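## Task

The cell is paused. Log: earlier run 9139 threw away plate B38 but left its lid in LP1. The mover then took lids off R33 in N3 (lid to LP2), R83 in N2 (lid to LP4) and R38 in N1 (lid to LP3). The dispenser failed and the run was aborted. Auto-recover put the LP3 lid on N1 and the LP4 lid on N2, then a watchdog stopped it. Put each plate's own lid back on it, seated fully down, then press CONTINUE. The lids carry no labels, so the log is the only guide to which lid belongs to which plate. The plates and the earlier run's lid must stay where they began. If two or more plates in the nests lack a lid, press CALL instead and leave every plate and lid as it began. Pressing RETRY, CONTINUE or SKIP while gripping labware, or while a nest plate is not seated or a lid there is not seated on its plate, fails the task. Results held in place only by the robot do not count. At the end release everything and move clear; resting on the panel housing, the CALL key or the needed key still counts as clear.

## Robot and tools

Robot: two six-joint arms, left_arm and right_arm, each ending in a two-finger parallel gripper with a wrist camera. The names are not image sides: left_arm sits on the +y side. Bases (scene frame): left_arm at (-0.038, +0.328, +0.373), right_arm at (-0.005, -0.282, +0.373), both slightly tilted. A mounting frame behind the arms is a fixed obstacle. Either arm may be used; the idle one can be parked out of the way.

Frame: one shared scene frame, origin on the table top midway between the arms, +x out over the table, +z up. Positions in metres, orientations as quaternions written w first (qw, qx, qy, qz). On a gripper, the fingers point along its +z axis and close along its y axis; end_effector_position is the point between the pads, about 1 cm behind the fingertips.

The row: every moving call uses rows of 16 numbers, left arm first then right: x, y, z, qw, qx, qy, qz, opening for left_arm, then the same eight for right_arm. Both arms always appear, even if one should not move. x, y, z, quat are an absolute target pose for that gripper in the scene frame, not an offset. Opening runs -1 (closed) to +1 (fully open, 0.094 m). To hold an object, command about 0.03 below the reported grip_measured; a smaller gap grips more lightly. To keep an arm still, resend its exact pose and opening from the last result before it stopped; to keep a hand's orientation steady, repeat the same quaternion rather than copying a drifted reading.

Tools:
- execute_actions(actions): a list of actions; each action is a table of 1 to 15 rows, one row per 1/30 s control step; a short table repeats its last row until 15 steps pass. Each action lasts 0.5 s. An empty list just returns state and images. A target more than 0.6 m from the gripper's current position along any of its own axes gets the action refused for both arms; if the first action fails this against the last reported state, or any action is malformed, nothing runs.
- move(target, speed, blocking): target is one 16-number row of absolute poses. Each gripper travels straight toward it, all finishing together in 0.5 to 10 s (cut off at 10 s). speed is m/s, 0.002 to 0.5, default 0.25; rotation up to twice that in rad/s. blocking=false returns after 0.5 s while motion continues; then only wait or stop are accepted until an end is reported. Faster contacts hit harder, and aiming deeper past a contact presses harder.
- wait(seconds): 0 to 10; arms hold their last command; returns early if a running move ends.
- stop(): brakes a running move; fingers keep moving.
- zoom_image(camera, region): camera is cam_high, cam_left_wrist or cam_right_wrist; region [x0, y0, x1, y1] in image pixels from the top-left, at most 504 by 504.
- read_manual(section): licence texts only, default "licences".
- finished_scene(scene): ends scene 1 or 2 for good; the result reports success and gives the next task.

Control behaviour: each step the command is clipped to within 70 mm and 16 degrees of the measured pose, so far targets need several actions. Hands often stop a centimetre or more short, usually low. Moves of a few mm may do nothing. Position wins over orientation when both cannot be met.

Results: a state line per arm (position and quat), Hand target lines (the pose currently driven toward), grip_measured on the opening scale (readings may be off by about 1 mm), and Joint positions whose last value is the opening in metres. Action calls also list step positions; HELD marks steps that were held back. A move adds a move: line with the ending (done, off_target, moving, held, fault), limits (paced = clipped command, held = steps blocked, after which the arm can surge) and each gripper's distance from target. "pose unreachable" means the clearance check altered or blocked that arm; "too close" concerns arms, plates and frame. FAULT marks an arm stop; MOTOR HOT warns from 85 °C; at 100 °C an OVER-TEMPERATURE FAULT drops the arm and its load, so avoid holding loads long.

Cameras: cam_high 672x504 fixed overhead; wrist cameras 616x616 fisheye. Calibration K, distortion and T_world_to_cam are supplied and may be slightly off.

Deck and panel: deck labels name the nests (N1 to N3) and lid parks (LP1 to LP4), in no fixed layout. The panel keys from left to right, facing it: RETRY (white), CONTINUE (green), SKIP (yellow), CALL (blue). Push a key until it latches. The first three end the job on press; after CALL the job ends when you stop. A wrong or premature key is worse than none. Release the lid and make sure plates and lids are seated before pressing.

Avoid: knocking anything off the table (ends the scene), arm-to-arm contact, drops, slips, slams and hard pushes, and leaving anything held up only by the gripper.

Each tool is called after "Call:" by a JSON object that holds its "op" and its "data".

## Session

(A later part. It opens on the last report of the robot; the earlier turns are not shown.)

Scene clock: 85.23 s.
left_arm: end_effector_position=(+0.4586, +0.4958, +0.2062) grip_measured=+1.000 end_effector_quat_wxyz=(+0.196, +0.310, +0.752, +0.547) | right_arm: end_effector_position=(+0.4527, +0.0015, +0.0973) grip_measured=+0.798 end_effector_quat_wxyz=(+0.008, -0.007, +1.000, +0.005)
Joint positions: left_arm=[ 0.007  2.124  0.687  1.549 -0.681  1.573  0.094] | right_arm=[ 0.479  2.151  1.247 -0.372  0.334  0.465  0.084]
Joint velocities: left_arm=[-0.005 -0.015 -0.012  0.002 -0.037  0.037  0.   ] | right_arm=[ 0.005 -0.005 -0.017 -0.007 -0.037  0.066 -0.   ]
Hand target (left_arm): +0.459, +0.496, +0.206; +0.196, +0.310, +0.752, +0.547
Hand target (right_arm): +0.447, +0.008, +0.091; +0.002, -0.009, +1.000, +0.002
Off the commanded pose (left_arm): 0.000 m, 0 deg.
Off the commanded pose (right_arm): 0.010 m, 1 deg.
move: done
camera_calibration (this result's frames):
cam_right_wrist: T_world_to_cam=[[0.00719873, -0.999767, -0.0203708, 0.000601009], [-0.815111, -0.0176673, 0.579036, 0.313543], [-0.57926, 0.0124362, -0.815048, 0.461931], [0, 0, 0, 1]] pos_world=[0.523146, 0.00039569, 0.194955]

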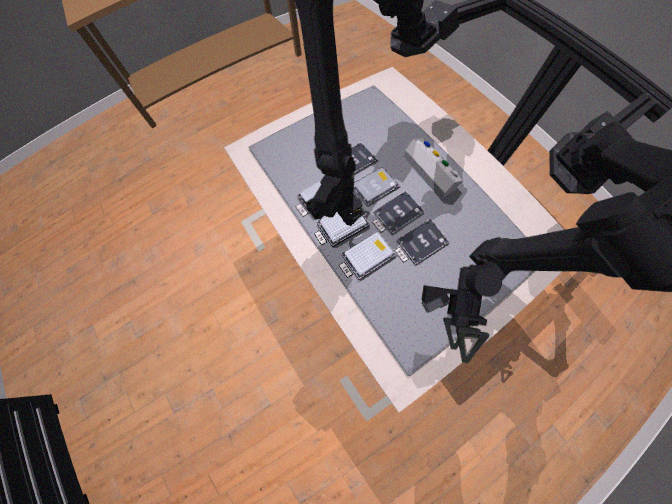

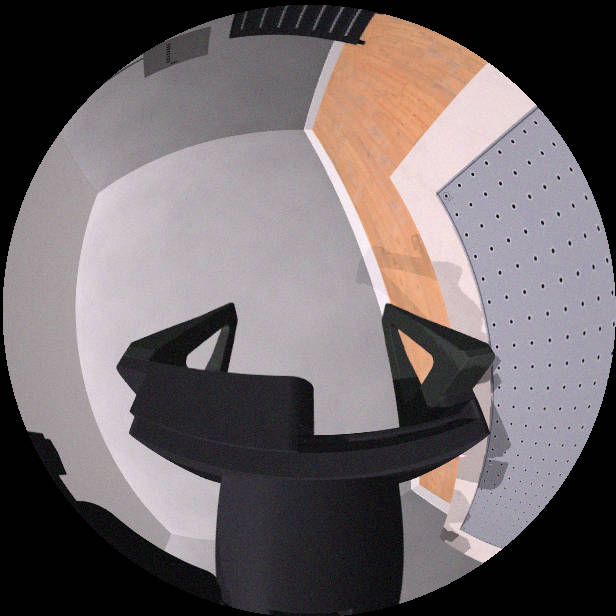

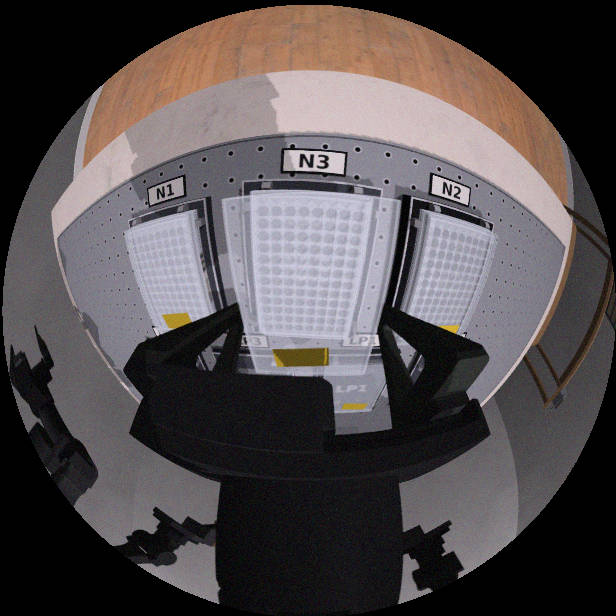

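Call:
{"op": "move", "data": {"target": [0.4586,0.4958,0.2062,0.196,0.310,0.752,0.547,1, 0.446,0.005,0.07,-0.004,0.021,1,-0.003,0.77], "speed": 0.06}}

Call:
{"op": "zoom_image", "data": {"camera": "cam_right_wrist", "region": [210, 170, 410, 380]}}

Scene clock: 109.77 s.
left_arm: end_effector_position=(+0.4586, +0.4958, +0.2062) grip_measured=+1.000 end_effector_quat_wxyz=(+0.196, +0.310, +0.752, +0.547) | right_arm: end_effector_position=(+0.4373, +0.0022, +0.0749) grip_measured=+0.798 end_effector_quat_wxyz=(-0.009, +0.010, +1.000, -0.003)
Joint positions: left_arm=[ 0.007  2.124  0.687  1.549 -0.681  1.573  0.094] | right_arm=[ 0.479  2.205  1.262 -0.372  0.334  0.514  0.084]
Joint velocities: left_arm=[-0.005 -0.024  0.002 -0.002 -0.066 -0.066  0.   ] | right_arm=[ 0.015 -0.005  0.017 -0.002 -0.037  0.081  0.   ]
Hand target (left_arm): +0.459, +0.496, +0.206; +0.196, +0.310, +0.752, +0.547
Hand target (right_arm): +0.446, +0.005, +0.070; -0.004, +0.021, +1.000, -0.003
Off the commanded pose (left_arm): 0.000 m, 0 deg.
Off the commanded pose (right_arm): 0.010 m, 1 deg.
move: done
camera_calibration (this result's frames):
cam_right_wrist: T_world_to_cam=[[-0.0281665, -0.9996, -0.00245188, 0.0150505], [-0.795384, 0.0209263, 0.605745, 0.303229], [-0.605451, 0.0190119, -0.795655, 0.444757], [0, 0, 0, 1]] pos_world=[0.510886, 0.000243329, 0.170231]

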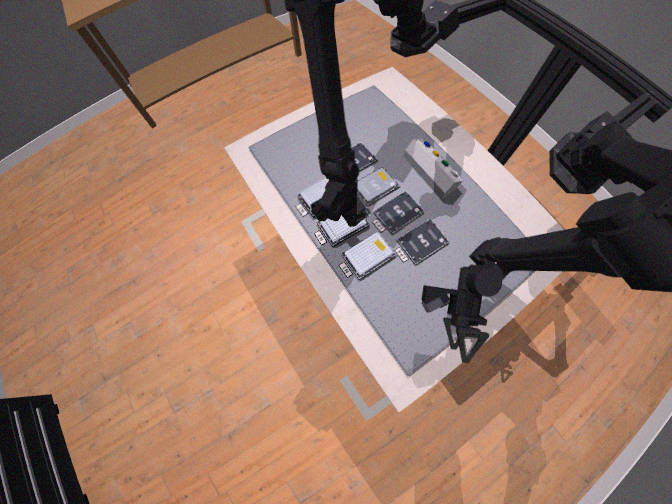

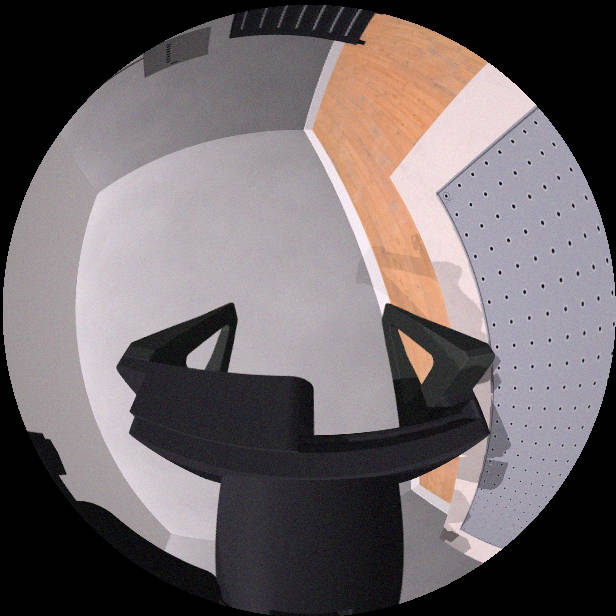

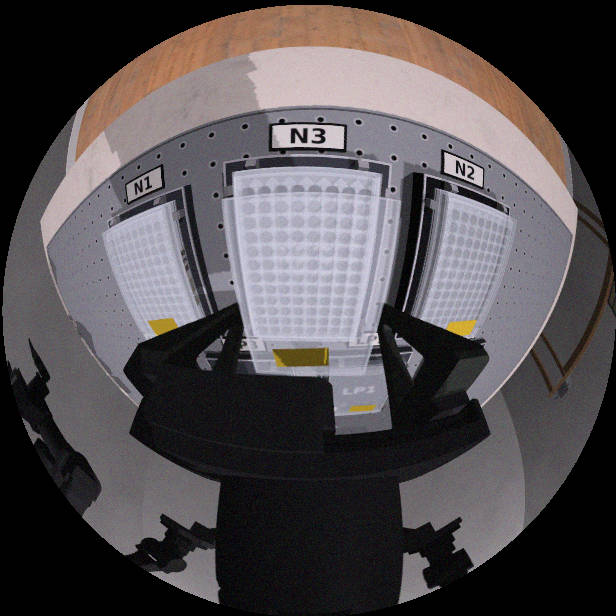

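Region (210, 170, 410, 380) of cam_right_wrist's 616x616 image, scaled by 2.400, with more detail than that image has; it fills the left 480 columns of this view, and the rest is white.

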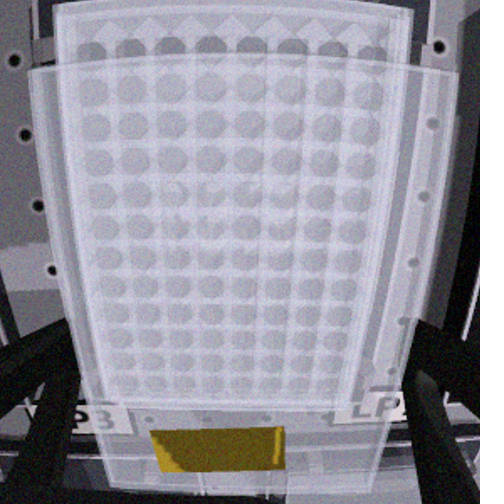

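Call:
{"op": "move", "data": {"target": [0.4586,0.4958,0.2062,0.196,0.310,0.752,0.547,1, 0.457,0.009,0.07,0.0,0.030,1,-0.001,0.77], "speed": 0.04}}

Call:
{"op": "zoom_image", "data": {"camera": "cam_right_wrist", "region": [210, 170, 410, 380]}}

Scene clock: 119.30 s.
left_arm: end_effector_position=(+0.4586, +0.4958, +0.2062) grip_measured=+1.000 end_effector_quat_wxyz=(+0.196, +0.310, +0.752, +0.547) | right_arm: end_effector_position=(+0.4564, +0.0105, +0.0794) grip_measured=+0.798 end_effector_quat_wxyz=(+0.005, +0.023, +1.000, +0.004)
Joint positions: left_arm=[ 0.007  2.124  0.687  1.549 -0.681  1.573  0.094] | right_arm=[ 0.479  2.205  1.298 -0.373  0.334  0.528  0.084]
Joint velocities: left_arm=[-0.015 -0.015 -0.032 -0.007 -0.022 -0.007  0.   ] | right_arm=[-0.005 -0.005 -0.002 -0.007 -0.066 -0.022  0.   ]
Hand target (left_arm): +0.459, +0.496, +0.206; +0.196, +0.310, +0.752, +0.547
Hand target (right_arm): +0.457, +0.009, +0.070; +0.000, +0.030, +1.000, -0.001
Off the commanded pose (left_arm): 0.000 m, 0 deg.
Off the commanded pose (right_arm): 0.010 m, 1 deg.
move: done
camera_calibration (this result's frames):
cam_right_wrist: T_world_to_cam=[[-0.0536557, -0.998384, -0.0187342, 0.0368712], [-0.811713, 0.0326812, 0.583142, 0.324679], [-0.581587, 0.0464956, -0.812155, 0.449872], [0, 0, 0, 1]] pos_world=[0.527164, 0.00528364, 0.176723]

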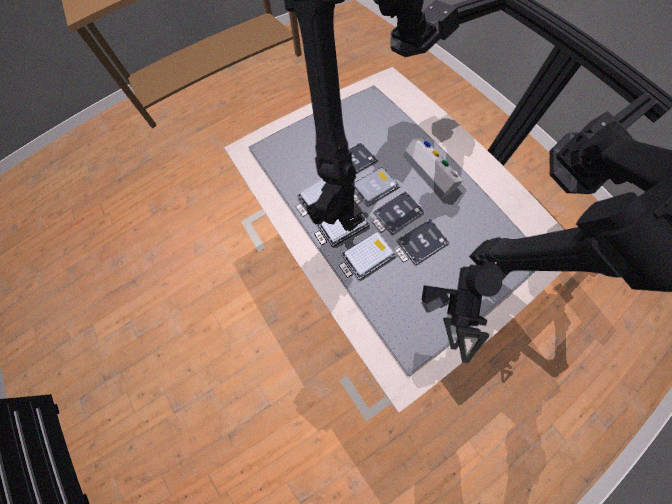

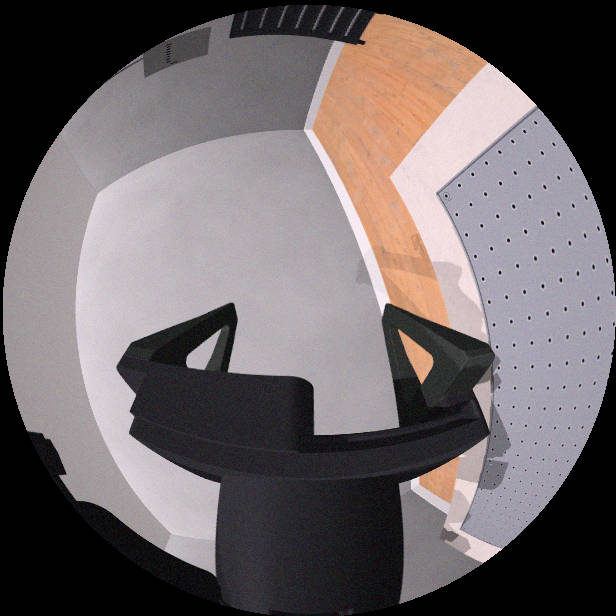

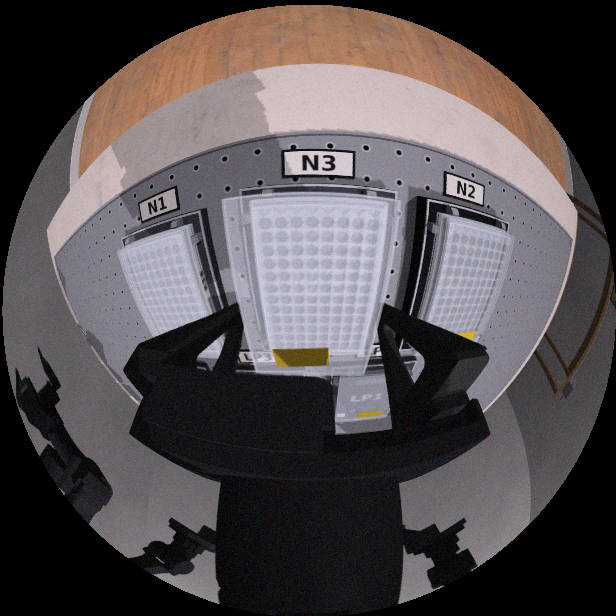

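Region (210, 170, 410, 380) of cam_right_wrist's 616x616 image, scaled by 2.400, with more detail than that image has; it fills the left 480 columns of this view, and the rest is white.

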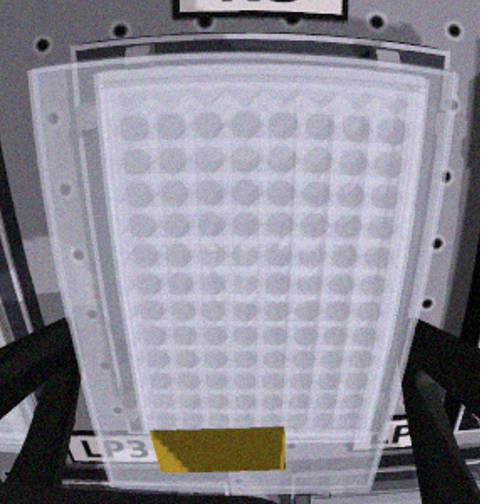

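Call:
{"op": "execute_actions", "data": {"actions": [[[0.4586,0.4958,0.2062,0.196,0.310,0.752,0.547,1,0.4504,0.005,0.074,0,0.019,1,0,0.77],
[0.4586,0.4958,0.2062,0.196,0.310,0.752,0.547,1,0.4461,0.0122,0.0714,-0.0057,0.019,1,-0.0028,0.77],
[0.4586,0.4958,0.2062,0.196,0.310,0.752,0.547,1,0.4436,0.0163,0.070,-0.0089,0.019,1,-0.0045,0.77],
[0.4586,0.4958,0.2062,0.196,0.310,0.752,0.547,1,0.4439,0.0159,0.0701,-0.0086,0.019,1,-0.0043,0.77],
[0.4586,0.4958,0.2062,0.196,0.310,0.752,0.547,1,0.4465,0.0115,0.0717,-0.0051,0.019,1,-0.0025,0.77],
[0.4586,0.4958,0.2062,0.196,0.310,0.752,0.547,1,0.4504,0.005,0.074,0,0.019,1,0,0.77],
[0.4586,0.4958,0.2062,0.196,0.310,0.752,0.547,1,0.454,-0.001,0.0761,0.0047,0.019,1,0.0023,0.77],
[0.4586,0.4958,0.2062,0.196,0.310,0.752,0.547,1,0.4559,-0.0043,0.0773,0.0073,0.019,1,0.0036,0.77],
[0.4586,0.4958,0.2062,0.196,0.310,0.752,0.547,1,0.4557,-0.0039,0.0771,0.007,0.019,1,0.0035,0.77],
[0.4586,0.4958,0.2062,0.196,0.310,0.752,0.547,1,0.4535,-0.0002,0.0758,0.0041,0.019,1,0.002,0.77],
[0.4586,0.4958,0.2062,0.196,0.310,0.752,0.547,1,0.4504,0.005,0.074,0,0.019,1,0,0.77],
[0.4586,0.4958,0.2062,0.196,0.310,0.752,0.547,1,0.4476,0.0097,0.0723,-0.0037,0.019,1,-0.0018,0.77],
[0.4586,0.4958,0.2062,0.196,0.310,0.752,0.547,1,0.4461,0.0122,0.0714,-0.0057,0.019,1,-0.0028,0.77],
[0.4586,0.4958,0.2062,0.196,0.310,0.752,0.547,1,0.4463,0.0119,0.0716,-0.0054,0.019,1,-0.0027,0.77],
[0.4586,0.4958,0.2062,0.196,0.310,0.752,0.547,1,0.448,0.0089,0.0726,-0.0031,0.019,1,-0.0015,0.77]],
[[0.4586,0.4958,0.2062,0.196,0.310,0.752,0.547,1,0.4504,0.005,0.074,0,0.019,1,0,0.77],
[0.4586,0.4958,0.2062,0.196,0.310,0.752,0.547,1,0.4525,0.0014,0.0753,0.0028,0.019,1,0.0014,0.77],
[0.4586,0.4958,0.2062,0.196,0.310,0.752,0.547,1,0.4535,-0.0002,0.0758,0.0041,0.019,1,0.002,0.77],
[0.4586,0.4958,0.2062,0.196,0.310,0.752,0.547,1,0.4533,0.0002,0.0757,0.0038,0.019,1,0.0019,0.77],
[0.4586,0.4958,0.2062,0.196,0.310,0.752,0.547,1,0.4521,0.0022,0.075,0.0022,0.019,1,0.0011,0.77],
[0.4586,0.4958,0.2062,0.196,0.310,0.752,0.547,1,0.4504,0.005,0.074,0,0.019,1,0,0.77],
[0.4586,0.4958,0.2062,0.196,0.310,0.752,0.547,1,0.449,0.0073,0.0732,-0.0018,0.019,1,-0.0009,0.77],
[0.4586,0.4958,0.2062,0.196,0.310,0.752,0.547,1,0.4485,0.0082,0.0729,-0.0025,0.019,1,-0.0012,0.77],
[0.4586,0.4958,0.2062,0.196,0.310,0.752,0.547,1,0.4487,0.0078,0.073,-0.0022,0.019,1,-0.0011,0.77],
[0.4586,0.4958,0.2062,0.196,0.310,0.752,0.547,1,0.4495,0.0065,0.0735,-0.0012,0.019,1,-0.0006,0.77],
[0.4586,0.4958,0.2062,0.196,0.310,0.752,0.547,1,0.4504,0.005,0.074,0,0.019,1,0,0.77]]]}}

Call:
{"op": "zoom_image", "data": {"camera": "cam_right_wrist", "region": [210, 170, 410, 380]}}

Scene clock: 158.27 s.
left_arm: end_effector_position=(+0.4586, +0.4958, +0.2062) grip_measured=+1.000 end_effector_quat_wxyz=(+0.196, +0.310, +0.752, +0.547) | right_arm: end_effector_position=(+0.4502, +0.0077, +0.0777) grip_measured=+0.798 end_effector_quat_wxyz=(+0.002, +0.018, +1.000, +0.002)
Joint positions: left_arm=[ 0.007  2.124  0.687  1.549 -0.681  1.573  0.094] | right_arm=[ 0.479  2.205  1.284 -0.369  0.334  0.521  0.084]
Joint velocities: left_arm=[-0.005  0.005  0.017  0.007 -0.037 -0.095  0.   ] | right_arm=[-0.015 -0.005  0.012 -0.012 -0.022  0.037 -0.003]
Hand target (left_arm): +0.459, +0.496, +0.206; +0.196, +0.310, +0.752, +0.547
Hand target (right_arm): +0.450, +0.005, +0.074; -0.000, +0.019, +1.000, -0.000
Off the commanded pose (left_arm): 0.000 m, 0 deg.
Off the commanded pose (right_arm): 0.005 m, 0 deg.
Step readings (end_effector_position; steps 1 to 15: 1st action; 16 to 30: 2nd action):
0: left_arm (+0.4586, +0.4958, +0.2062) | right_arm (+0.4563, +0.0105, +0.0794)
1: left_arm (+0.4586, +0.4958, +0.2062) | right_arm (+0.4563, +0.0105, +0.0794)
2: left_arm (+0.4586, +0.4958, +0.2062) | right_arm (+0.4562, +0.0104, +0.0794)
4: left_arm (+0.4586, +0.4958, +0.2062) | right_arm (+0.4549, +0.0096, +0.0792)
8: left_arm (+0.4586, +0.4958, +0.2062) | right_arm (+0.4538, +0.0092, +0.0788)
15: left_arm (+0.4586, +0.4958, +0.2062) | right_arm (+0.4498, +0.0075, +0.0777)
16: left_arm (+0.4586, +0.4958, +0.2062) | right_arm (+0.4498, +0.0075, +0.0777)
17: left_arm (+0.4586, +0.4958, +0.2062) | right_arm (+0.4498, +0.0075, +0.0777)
19: left_arm (+0.4586, +0.4958, +0.2062) | right_arm (+0.4502, +0.0077, +0.0777)
23: left_arm (+0.4586, +0.4958, +0.2062) | right_arm (+0.4502, +0.0077, +0.0777)
30: end_effector_position above
camera_calibration (this result's frames):
cam_right_wrist: T_world_to_cam=[[-0.0435276, -0.998959, -0.0136134, 0.0287492], [-0.807778, 0.0271726, 0.58886, 0.318484], [-0.587878, 0.0366283, -0.80812, 0.447637], [0, 0, 0, 1]] pos_world=[0.521672, 0.00366908, 0.174593]

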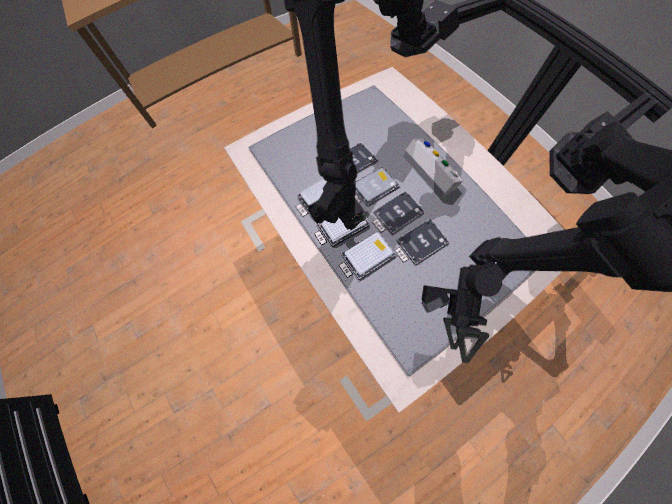

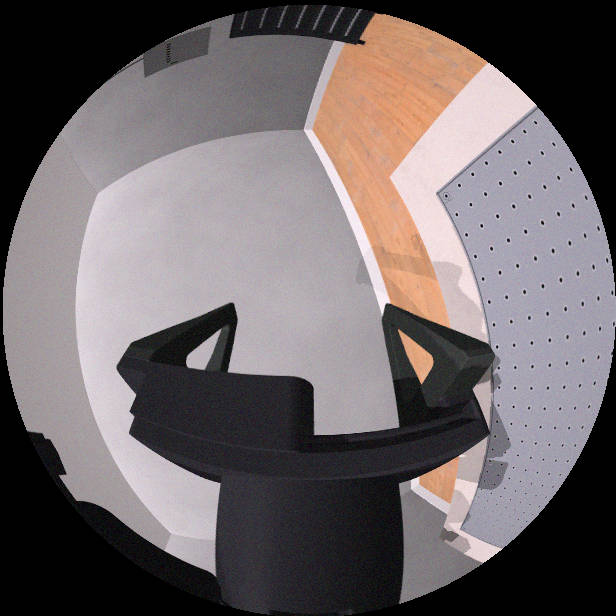

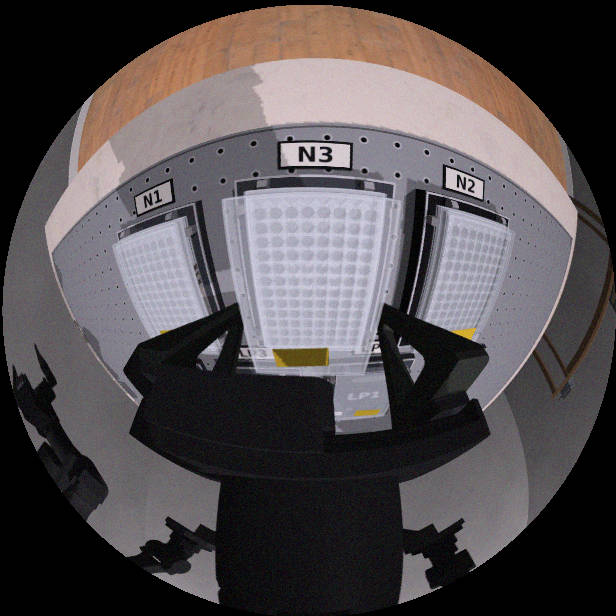

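Region (210, 170, 410, 380) of cam_right_wrist's 616x616 image, scaled by 2.400, with more detail than that image has; it fills the left 480 columns of this view, and the rest is white.

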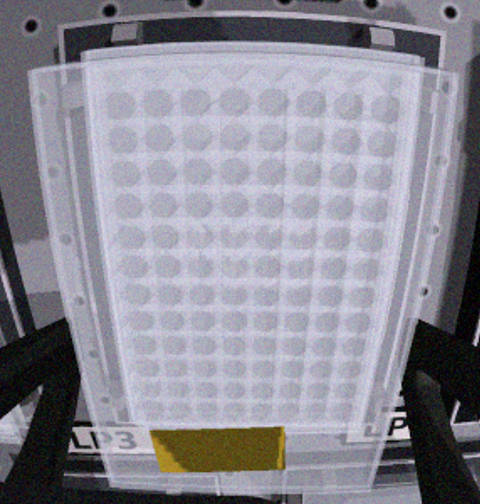

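Call:
{"op": "execute_actions", "data": {"actions": [[[0.4586,0.4958,0.2062,0.196,0.310,0.752,0.547,1,0.4578,-0.0108,0.0713,0.001,0.019,1,0,0.77],
[0.4586,0.4958,0.2062,0.196,0.310,0.752,0.547,1,0.4578,-0.0108,0.0713,0.001,0.019,1,0,0.77],
[0.4586,0.4958,0.2062,0.196,0.310,0.752,0.547,1,0.4578,-0.0108,0.0713,0.001,0.019,1,0,0.77],
[0.4586,0.4958,0.2062,0.196,0.310,0.752,0.547,1,0.4578,-0.0108,0.0713,0.001,0.019,1,0,0.77],
[0.4586,0.4958,0.2062,0.196,0.310,0.752,0.547,1,0.4523,0.0027,0.076,0.001,0.019,1,0,0.77]]]}}

Scene clock: 178.40 s.
left_arm: end_effector_position=(+0.4586, +0.4958, +0.2062) grip_measured=+1.000 end_effector_quat_wxyz=(+0.196, +0.310, +0.752, +0.547) | right_arm: end_effector_position=(+0.4511, +0.0053, +0.0768) grip_measured=+0.798 end_effector_quat_wxyz=(+0.001, +0.014, +1.000, +0.002)
Joint positions: left_arm=[ 0.007  2.124  0.687  1.549 -0.681  1.573  0.094] | right_arm=[ 0.474  2.205  1.284 -0.369  0.332  0.508  0.084]
Joint velocities: left_arm=[-0.015  0.005 -0.017  0.002 -0.022 -0.051  0.   ] | right_arm=[ 0.005 -0.015  0.007 -0.017 -0.095 -0.037 -0.001]
Hand target (left_arm): +0.459, +0.496, +0.206; +0.196, +0.310, +0.752, +0.547
Hand target (right_arm): +0.452, +0.003, +0.076; +0.001, +0.019, +1.000, -0.000
Off the commanded pose (left_arm): 0.000 m, 0 deg.
Off the commanded pose (right_arm): 0.003 m, 1 deg.
Step readings (end_effector_position):
0: left_arm (+0.4586, +0.4958, +0.2062) | right_arm (+0.4502, +0.0077, +0.0777)
1: left_arm (+0.4586, +0.4958, +0.2062) | right_arm (+0.4502, +0.0075, +0.0776)
2: left_arm (+0.4586, +0.4958, +0.2062) | right_arm (+0.4503, +0.0073, +0.0775)
4: left_arm (+0.4586, +0.4958, +0.2062) | right_arm (+0.4509, +0.0058, +0.0769)
8: left_arm (+0.4586, +0.4958, +0.2062) | right_arm (+0.4511, +0.0053, +0.0768)
15: end_effector_position above
camera_calibration (this result's frames):
cam_right_wrist: T_world_to_cam=[[-0.0358142, -0.999263, -0.0137871, 0.0228948], [-0.806779, 0.0207683, 0.590488, 0.319344], [-0.589766, 0.0322709, -0.806929, 0.44828], [0, 0, 0, 1]] pos_world=[0.52284, 0.00177932, 0.173477]

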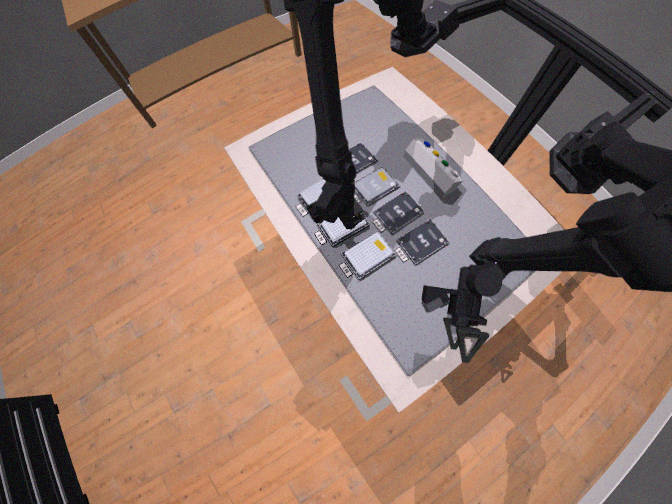

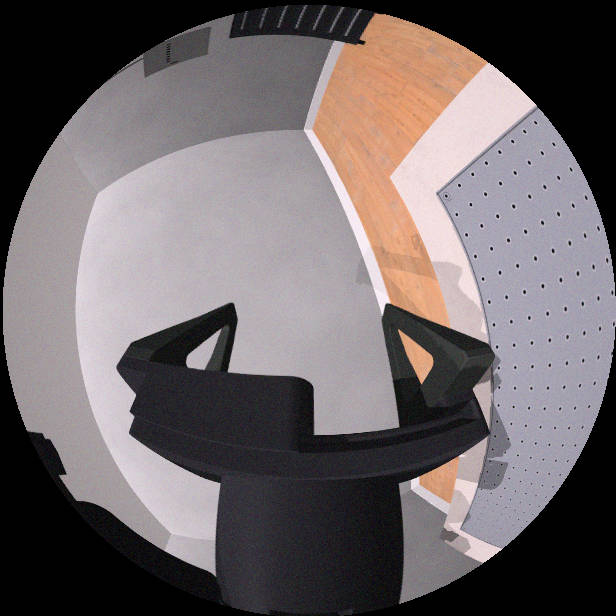

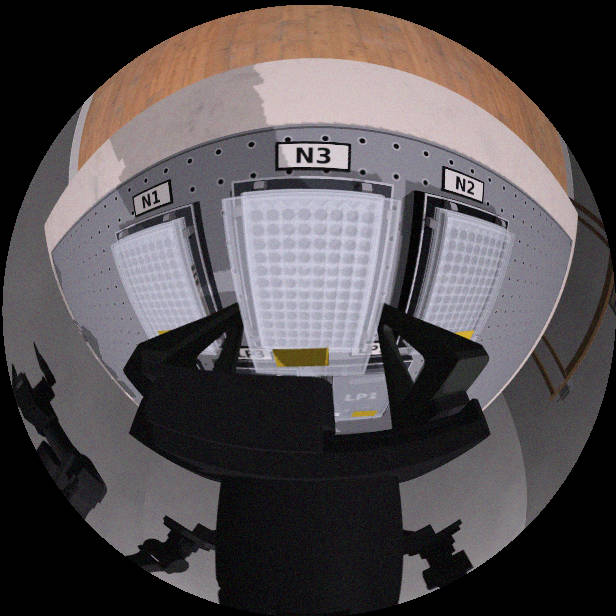

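Call:
{"op": "execute_actions", "data": {"actions": [[[0.4586,0.4958,0.2062,0.196,0.310,0.752,0.547,1,0.4666,-0.0051,0.059,0.006,0.038,1,-0.001,0.77],
[0.4586,0.4958,0.2062,0.196,0.310,0.752,0.547,1,0.4666,-0.0051,0.059,0.006,0.038,1,-0.001,0.77],
[0.4586,0.4958,0.2062,0.196,0.310,0.752,0.547,1,0.4666,-0.0051,0.059,0.006,0.038,1,-0.001,0.77],
[0.4586,0.4958,0.2062,0.196,0.310,0.752,0.547,1,0.4666,-0.0051,0.059,0.006,0.038,1,-0.001,0.77],
[0.4586,0.4958,0.2062,0.196,0.310,0.752,0.547,1,0.4507,0.0054,0.068,0.0,0.021,1,0,0.77]]]}}

Scene clock: 192.30 s.
left_arm: end_effector_position=(+0.4586, +0.4958, +0.2062) grip_measured=+1.000 end_effector_quat_wxyz=(+0.196, +0.310, +0.752, +0.547) | right_arm: end_effector_position=(+0.4539, +0.0051, +0.0740) grip_measured=+0.798 end_effector_quat_wxyz=(+0.003, +0.016, +1.000, +0.002)
Joint positions: left_arm=[ 0.007  2.124  0.687  1.549 -0.681  1.573  0.094] | right_arm=[ 0.47   2.212  1.292 -0.366  0.332  0.508  0.084]
Joint velocities: left_arm=[-0.005 -0.015  0.012 -0.002 -0.051 -0.007  0.   ] | right_arm=[ 0.015 -0.005 -0.002  0.002  0.022  0.037 -0.   ]
Hand target (left_arm): +0.459, +0.496, +0.206; +0.196, +0.310, +0.752, +0.547
Hand target (right_arm): +0.451, +0.006, +0.068; +0.000, +0.021, +1.000, +0.000
Off the commanded pose (left_arm): 0.000 m, 0 deg.
Off the commanded pose (right_arm): 0.007 m, 1 deg.
Step readings (end_effector_position):
0: left_arm (+0.4586, +0.4958, +0.2062) | right_arm (+0.4511, +0.0053, +0.0768)
1: left_arm (+0.4586, +0.4958, +0.2062) | right_arm (+0.4514, +0.0053, +0.0764)
2: left_arm (+0.4586, +0.4958, +0.2062) | right_arm (+0.4523, +0.0054, +0.0760)
4: left_arm (+0.4586, +0.4958, +0.2062) | right_arm (+0.4539, +0.0050, +0.0743)
8: left_arm (+0.4586, +0.4958, +0.2062) | right_arm (+0.4539, +0.0051, +0.0740)
15: end_effector_position above
camera_calibration (this result's frames):
cam_right_wrist: T_world_to_cam=[[-0.0407307, -0.999066, -0.0144244, 0.0250402], [-0.808583, 0.0244773, 0.587872, 0.324226], [-0.58697, 0.0356078, -0.808825, 0.446506], [0, 0, 0, 1]] pos_world=[0.52527, 0.00118152, 0.170903]

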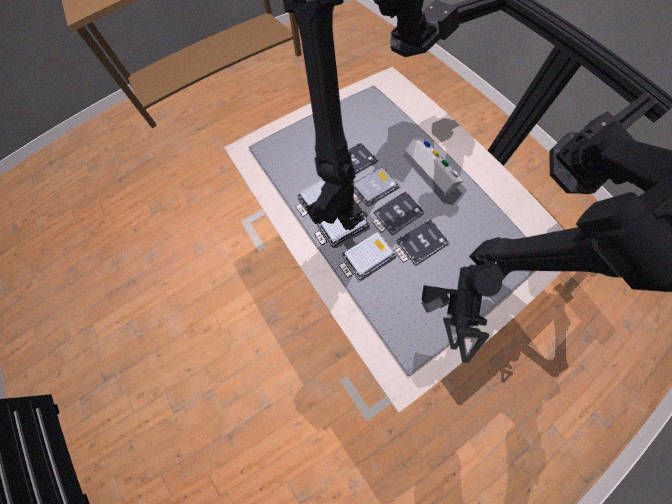

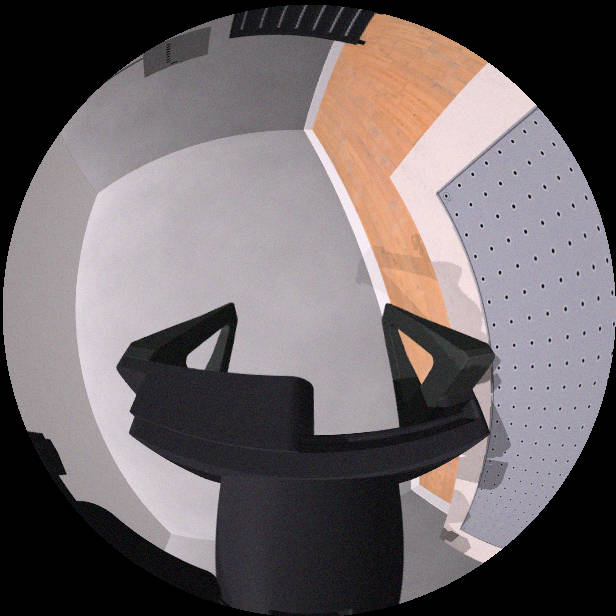

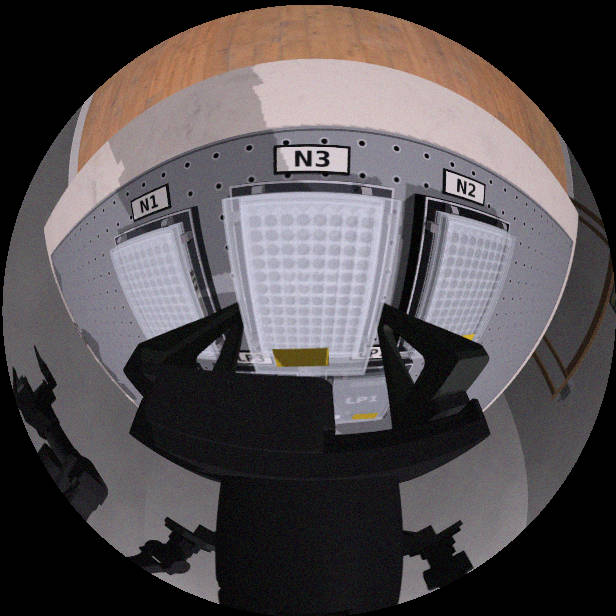

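Call:
{"op": "execute_actions", "data": {"actions": [[[0.4586,0.4958,0.2062,0.196,0.310,0.752,0.547,1,0.4573,0.0113,0.0626,0.003,0.033,1,0.002,0.77],
[0.4586,0.4958,0.2062,0.196,0.310,0.752,0.547,1,0.4573,0.0113,0.0626,0.003,0.033,1,0.002,0.77],
[0.4586,0.4958,0.2062,0.196,0.310,0.752,0.547,1,0.4573,0.0113,0.0626,0.003,0.033,1,0.002,0.77],
[0.4586,0.4958,0.2062,0.196,0.310,0.752,0.547,1,0.4573,0.0113,0.0626,0.003,0.033,1,0.002,0.77],
[0.4586,0.4958,0.2062,0.196,0.310,0.752,0.547,1,0.4381,0.0044,0.0546,-0.012,0.018,1,-0.005,0.77],
[0.4586,0.4958,0.2062,0.196,0.310,0.752,0.547,1,0.4381,0.0044,0.0546,-0.012,0.018,1,-0.005,0.77],
[0.4586,0.4958,0.2062,0.196,0.310,0.752,0.547,1,0.4381,0.0044,0.0546,-0.012,0.018,1,-0.005,0.77],
[0.4586,0.4958,0.2062,0.196,0.310,0.752,0.547,1,0.4507,0.0054,0.067,0.0,0.021,1,0,0.77]]]}}

Call:
{"op": "zoom_image", "data": {"camera": "cam_right_wrist", "region": [210, 170, 410, 380]}}

Scene clock: 205.63 s.
left_arm: end_effector_position=(+0.4586, +0.4958, +0.2062) grip_measured=+1.000 end_effector_quat_wxyz=(+0.196, +0.310, +0.752, +0.547) | right_arm: end_effector_position=(+0.4511, +0.0057, +0.0686) grip_measured=+0.798 end_effector_quat_wxyz=(-0.001, +0.021, +1.000, +0.001)
Joint positions: left_arm=[ 0.007  2.124  0.687  1.549 -0.681  1.573  0.094] | right_arm=[ 0.47   2.225  1.298 -0.366  0.332  0.521  0.084]
Joint velocities: left_arm=[-0.015 -0.005  0.007 -0.002  0.022 -0.022  0.   ] | right_arm=[-0.005 -0.024 -0.017 -0.002  0.007 -0.007 -0.002]
Hand target (left_arm): +0.459, +0.496, +0.206; +0.196, +0.310, +0.752, +0.547
Hand target (right_arm): +0.451, +0.005, +0.067; +0.000, +0.021, +1.000, +0.000
Off the commanded pose (left_arm): 0.000 m, 0 deg.
Off the commanded pose (right_arm): 0.002 m, 0 deg.
Step readings (end_effector_position):
0: left_arm (+0.4586, +0.4958, +0.2062) | right_arm (+0.4539, +0.0051, +0.0740)
1: left_arm (+0.4586, +0.4958, +0.2062) | right_arm (+0.4540, +0.0052, +0.0737)
2: left_arm (+0.4586, +0.4958, +0.2062) | right_arm (+0.4543, +0.0056, +0.0733)
4: left_arm (+0.4586, +0.4958, +0.2062) | right_arm (+0.4547, +0.0063, +0.0720)
8: left_arm (+0.4586, +0.4958, +0.2062) | right_arm (+0.4519, +0.0060, +0.0690)
15: end_effector_position above
camera_calibration (this result's frames):
cam_right_wrist: T_world_to_cam=[[-0.0508921, -0.998645, -0.0108426, 0.0298073], [-0.804484, 0.0345594, 0.592968, 0.322815], [-0.59179, 0.0389001, -0.805153, 0.442426], [0, 0, 0, 1]] pos_world=[0.52304, 0.00140021, 0.165124]

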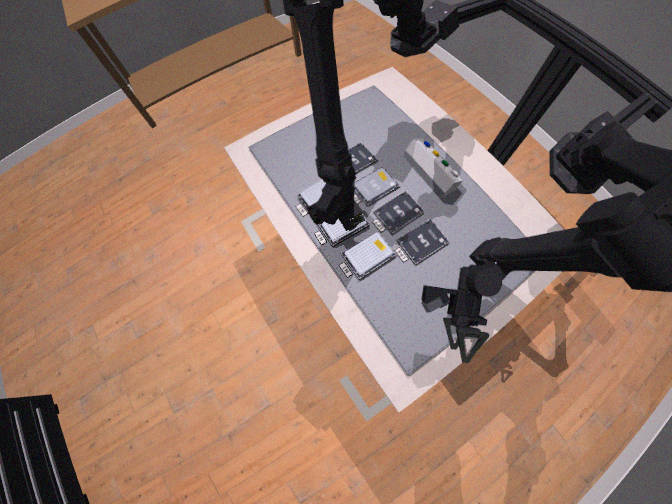

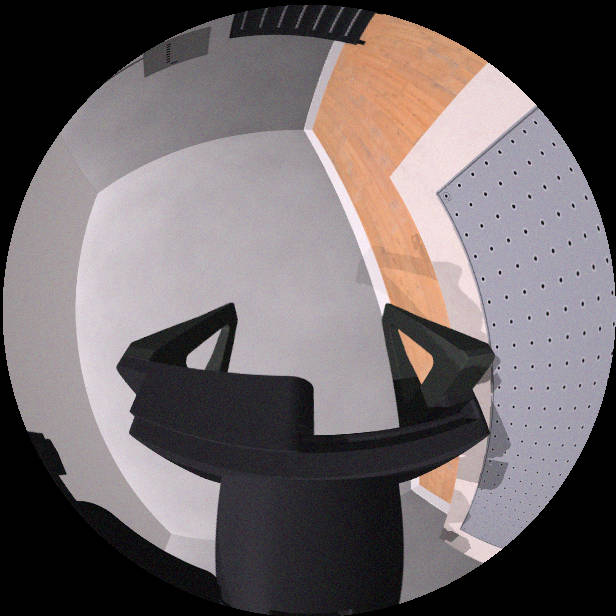

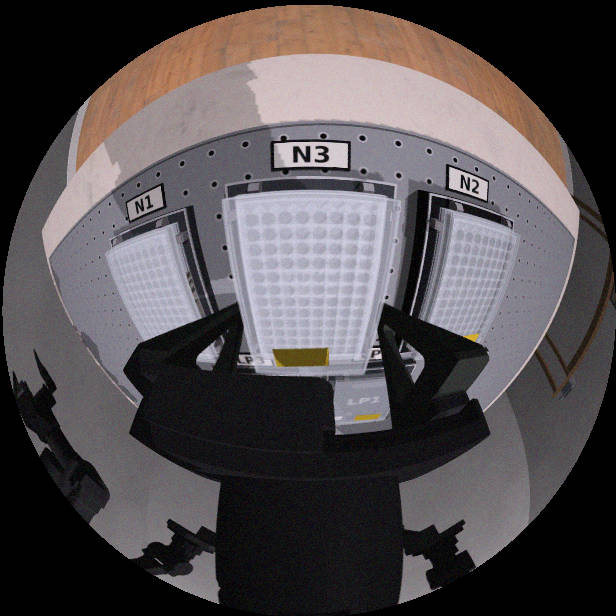

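Region (210, 170, 410, 380) of cam_right_wrist's 616x616 image, scaled by 2.400, with more detail than that image has; it fills the left 480 columns of this view, and the rest is white.

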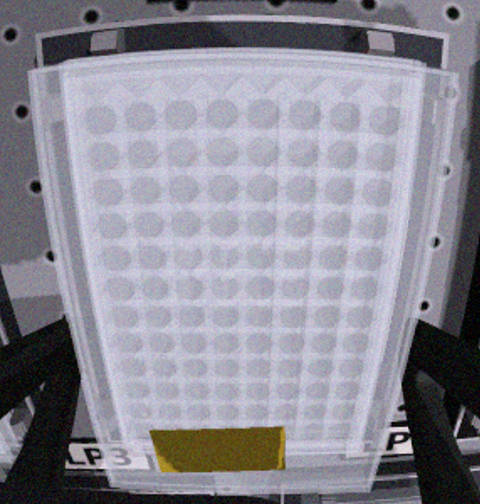

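Call:
{"op": "execute_actions", "data": {"actions": [[[0.4586,0.4958,0.2062,0.196,0.310,0.752,0.547,1,0.4586,-0.0029,0.0444,0.0005,0.035,1,-0.003,0.77],
[0.4586,0.4958,0.2062,0.196,0.310,0.752,0.547,1,0.4586,-0.0029,0.0444,0.0005,0.035,1,-0.003,0.77],
[0.4586,0.4958,0.2062,0.196,0.310,0.752,0.547,1,0.4586,-0.0029,0.0444,0.0005,0.035,1,-0.003,0.77],
[0.4586,0.4958,0.2062,0.196,0.310,0.752,0.547,1,0.4586,-0.0029,0.0444,0.0005,0.035,1,-0.003,0.77],
[0.4586,0.4958,0.2062,0.196,0.310,0.752,0.547,1,0.4586,-0.0029,0.0444,0.0005,0.035,1,-0.003,0.77],
[0.4586,0.4958,0.2062,0.196,0.310,0.752,0.547,1,0.4507,0.0054,0.061,0.0,0.021,1,0,0.77]]]}}

Call:
{"op": "zoom_image", "data": {"camera": "cam_right_wrist", "region": [210, 170, 410, 380]}}

Scene clock: 222.87 s.
left_arm: end_effector_position=(+0.4586, +0.4958, +0.2062) grip_measured=+1.000 end_effector_quat_wxyz=(+0.196, +0.310, +0.752, +0.547) | right_arm: end_effector_position=(+0.4497, +0.0064, +0.0603) grip_measured=+0.798 end_effector_quat_wxyz=(-0.001, +0.023, +1.000, +0.000)
Joint positions: left_arm=[ 0.007  2.124  0.687  1.549 -0.681  1.573  0.094] | right_arm=[ 0.467  2.245  1.305 -0.353  0.332  0.521  0.084]
Joint velocities: left_arm=[ 0.005 -0.005 -0.022 -0.007 -0.007 -0.066  0.   ] | right_arm=[ 0.005 -0.005  0.017  0.002 -0.007 -0.037 -0.001]
Hand target (left_arm): +0.459, +0.496, +0.206; +0.196, +0.310, +0.752, +0.547
Hand target (right_arm): +0.451, +0.005, +0.061; -0.000, +0.021, +1.000, -0.000
Off the commanded pose (left_arm): 0.000 m, 0 deg.
Off the commanded pose (right_arm): 0.002 m, 0 deg.
Step readings (end_effector_position):
0: left_arm (+0.4586, +0.4958, +0.2062) | right_arm (+0.4511, +0.0057, +0.0686)
1: left_arm (+0.4586, +0.4958, +0.2062) | right_arm (+0.4509, +0.0057, +0.0679)
2: left_arm (+0.4586, +0.4958, +0.2062) | right_arm (+0.4517, +0.0063, +0.0667)
4: left_arm (+0.4586, +0.4958, +0.2062) | right_arm (+0.4521, +0.0071, +0.0629)
8: left_arm (+0.4586, +0.4958, +0.2062) | right_arm (+0.4497, +0.0064, +0.0603)
15: end_effector_position above
camera_calibration (this result's frames):
cam_right_wrist: T_world_to_cam=[[-0.0535615, -0.998513, -0.0101486, 0.0314333], [-0.804525, 0.0371312, 0.592757, 0.326652], [-0.591498, 0.0399137, -0.805318, 0.434733], [0, 0, 0, 1]] pos_world=[0.521628, 0.00190579, 0.156792]

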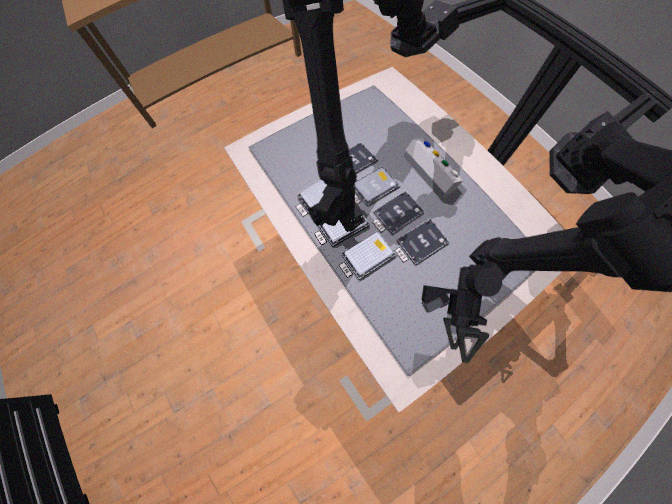

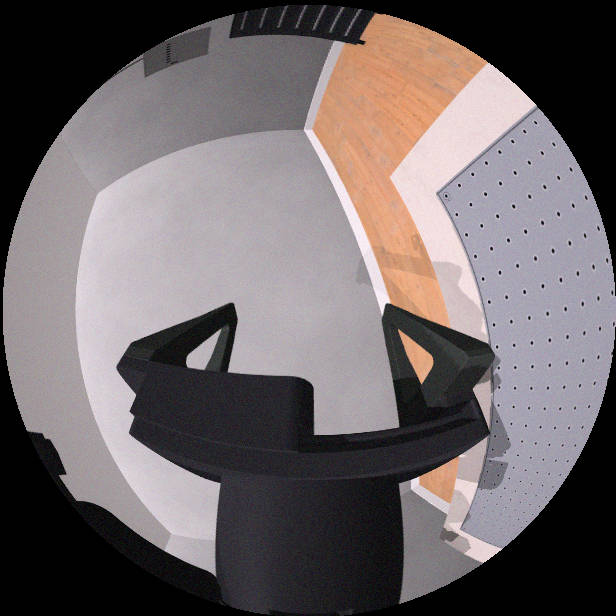

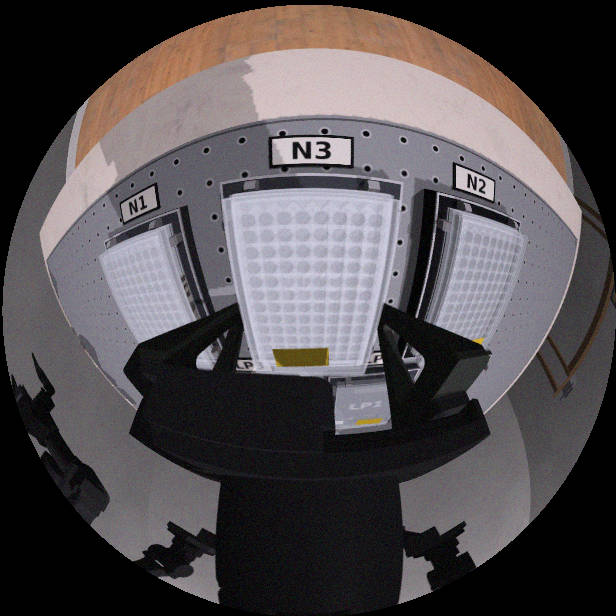

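Region (210, 170, 410, 380) of cam_right_wrist's 616x616 image, scaled by 2.400, with more detail than that image has; it fills the left 480 columns of this view, and the rest is white.

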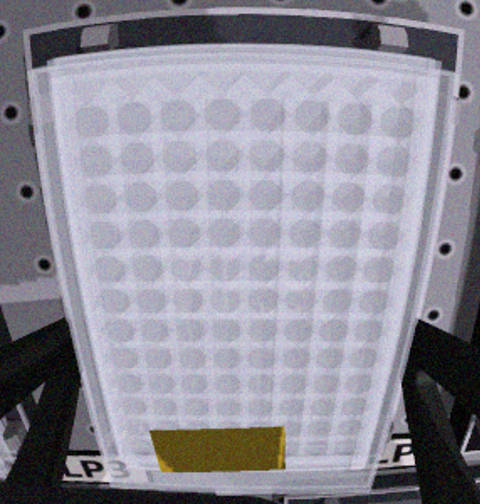

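Call:
{"op": "execute_actions", "data": {"actions": [[[0.4586,0.4958,0.2062,0.196,0.310,0.752,0.547,1,0.4586,-0.0061,0.0403,-0.006,0.038,1,-0.008,0.77],
[0.4586,0.4958,0.2062,0.196,0.310,0.752,0.547,1,0.4586,-0.0061,0.0403,-0.006,0.038,1,-0.008,0.77],
[0.4586,0.4958,0.2062,0.196,0.310,0.752,0.547,1,0.4586,-0.0061,0.0403,-0.006,0.038,1,-0.008,0.77],
[0.4586,0.4958,0.2062,0.196,0.310,0.752,0.547,1,0.4507,0.0054,0.057,0.0,0.021,1,0,0.77],
[0.4586,0.4958,0.2062,0.196,0.310,0.752,0.547,1,0.4507,0.0054,0.057,0.0,0.021,1,0,0.77],
[0.4586,0.4958,0.2062,0.196,0.310,0.752,0.547,1,0.4507,0.0054,0.057,0.0,0.021,1,0,0.77],
[0.4586,0.4958,0.2062,0.196,0.310,0.752,0.547,1,0.4507,0.0054,0.057,0.0,0.021,1,0,0.77],
[0.4586,0.4958,0.2062,0.196,0.310,0.752,0.547,1,0.4507,0.0054,0.057,0.0,0.021,1,0,0.77],
[0.4586,0.4958,0.2062,0.196,0.310,0.752,0.547,1,0.4507,0.0054,0.057,0.0,0.021,1,0,0.82],
[0.4586,0.4958,0.2062,0.196,0.310,0.752,0.547,1,0.4507,0.0054,0.057,0.0,0.021,1,0,0.86],
[0.4586,0.4958,0.2062,0.196,0.310,0.752,0.547,1,0.4507,0.0054,0.057,0.0,0.021,1,0,1]]]}}

Call:
{"op": "zoom_image", "data": {"camera": "cam_right_wrist", "region": [210, 170, 410, 380]}}

Scene clock: 240.90 s.
left_arm: end_effector_position=(+0.4586, +0.4958, +0.2062) grip_measured=+1.000 end_effector_quat_wxyz=(+0.196, +0.310, +0.752, +0.547) | right_arm: end_effector_position=(+0.4511, +0.0063, +0.0578) grip_measured=+1.000 end_effector_quat_wxyz=(-0.001, +0.023, +1.000, -0.000)
Joint positions: left_arm=[ 0.007  2.124  0.687  1.549 -0.681  1.573  0.094] | right_arm=[ 0.465  2.251  1.312 -0.354  0.332  0.52   0.094]
Joint velocities: left_arm=[-0.005 -0.015 -0.002  0.002 -0.007  0.022  0.   ] | right_arm=[-0.015 -0.005 -0.002 -0.007 -0.037 -0.037  0.   ]
Hand target (left_arm): +0.459, +0.496, +0.206; +0.196, +0.310, +0.752, +0.547
Hand target (right_arm): +0.451, +0.005, +0.057; +0.000, +0.021, +1.000, -0.000
Off the commanded pose (left_arm): 0.000 m, 0 deg.
Off the commanded pose (right_arm): 0.001 m, 0 deg.
Step readings (end_effector_position):
0: left_arm (+0.4586, +0.4958, +0.2062) | right_arm (+0.4497, +0.0064, +0.0603)
1: left_arm (+0.4586, +0.4958, +0.2062) | right_arm (+0.4499, +0.0064, +0.0598)
2: left_arm (+0.4586, +0.4958, +0.2062) | right_arm (+0.4506, +0.0067, +0.0591)
4: left_arm (+0.4586, +0.4958, +0.2062) | right_arm (+0.4511, +0.0063, +0.0578)
8: left_arm (+0.4586, +0.4958, +0.2062) | right_arm (+0.4511, +0.0063, +0.0578)
15: end_effector_position above
camera_calibration (this result's frames):
cam_right_wrist: T_world_to_cam=[[-0.0544965, -0.998474, -0.00891329, 0.0317806], [-0.804385, 0.0386109, 0.592852, 0.329144], [-0.591603, 0.0394781, -0.805262, 0.433618], [0, 0, 0, 1]] pos_world=[0.52302, 0.00190519, 0.154326]

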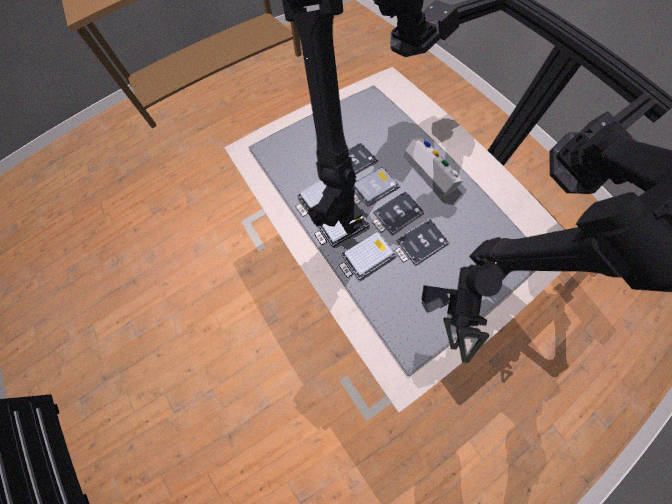

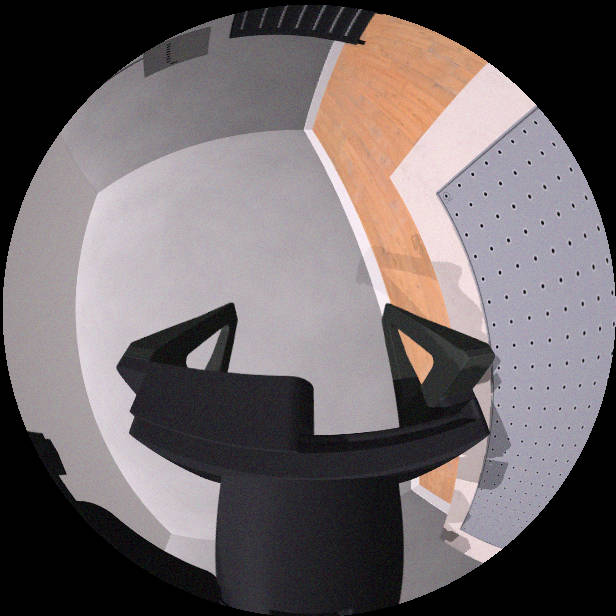

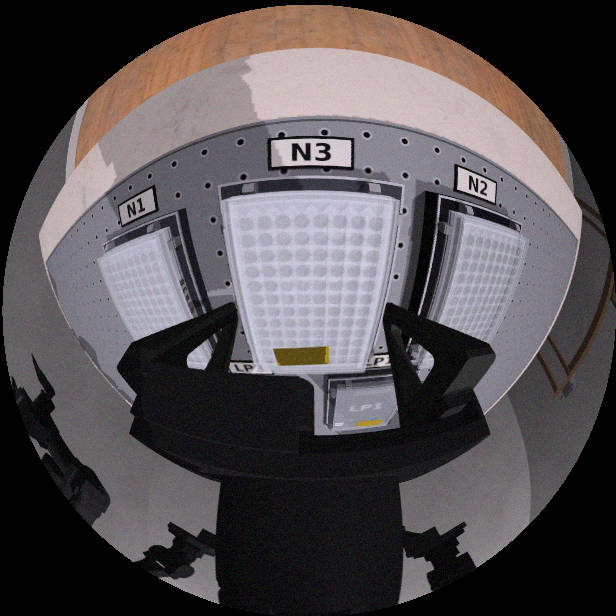

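Region (210, 170, 410, 380) of cam_right_wrist's 616x616 image, scaled by 2.400, with more detail than that image has; it fills the left 480 columns of this view, and the rest is white.

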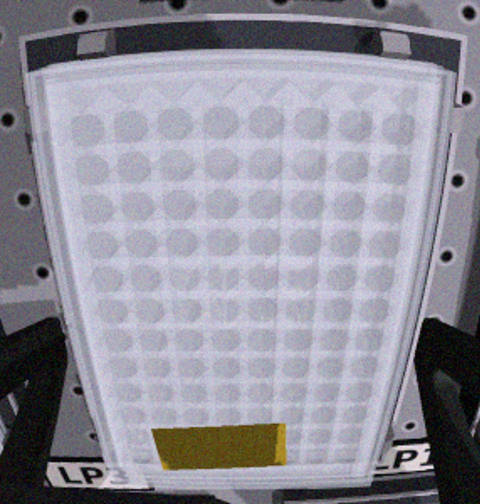

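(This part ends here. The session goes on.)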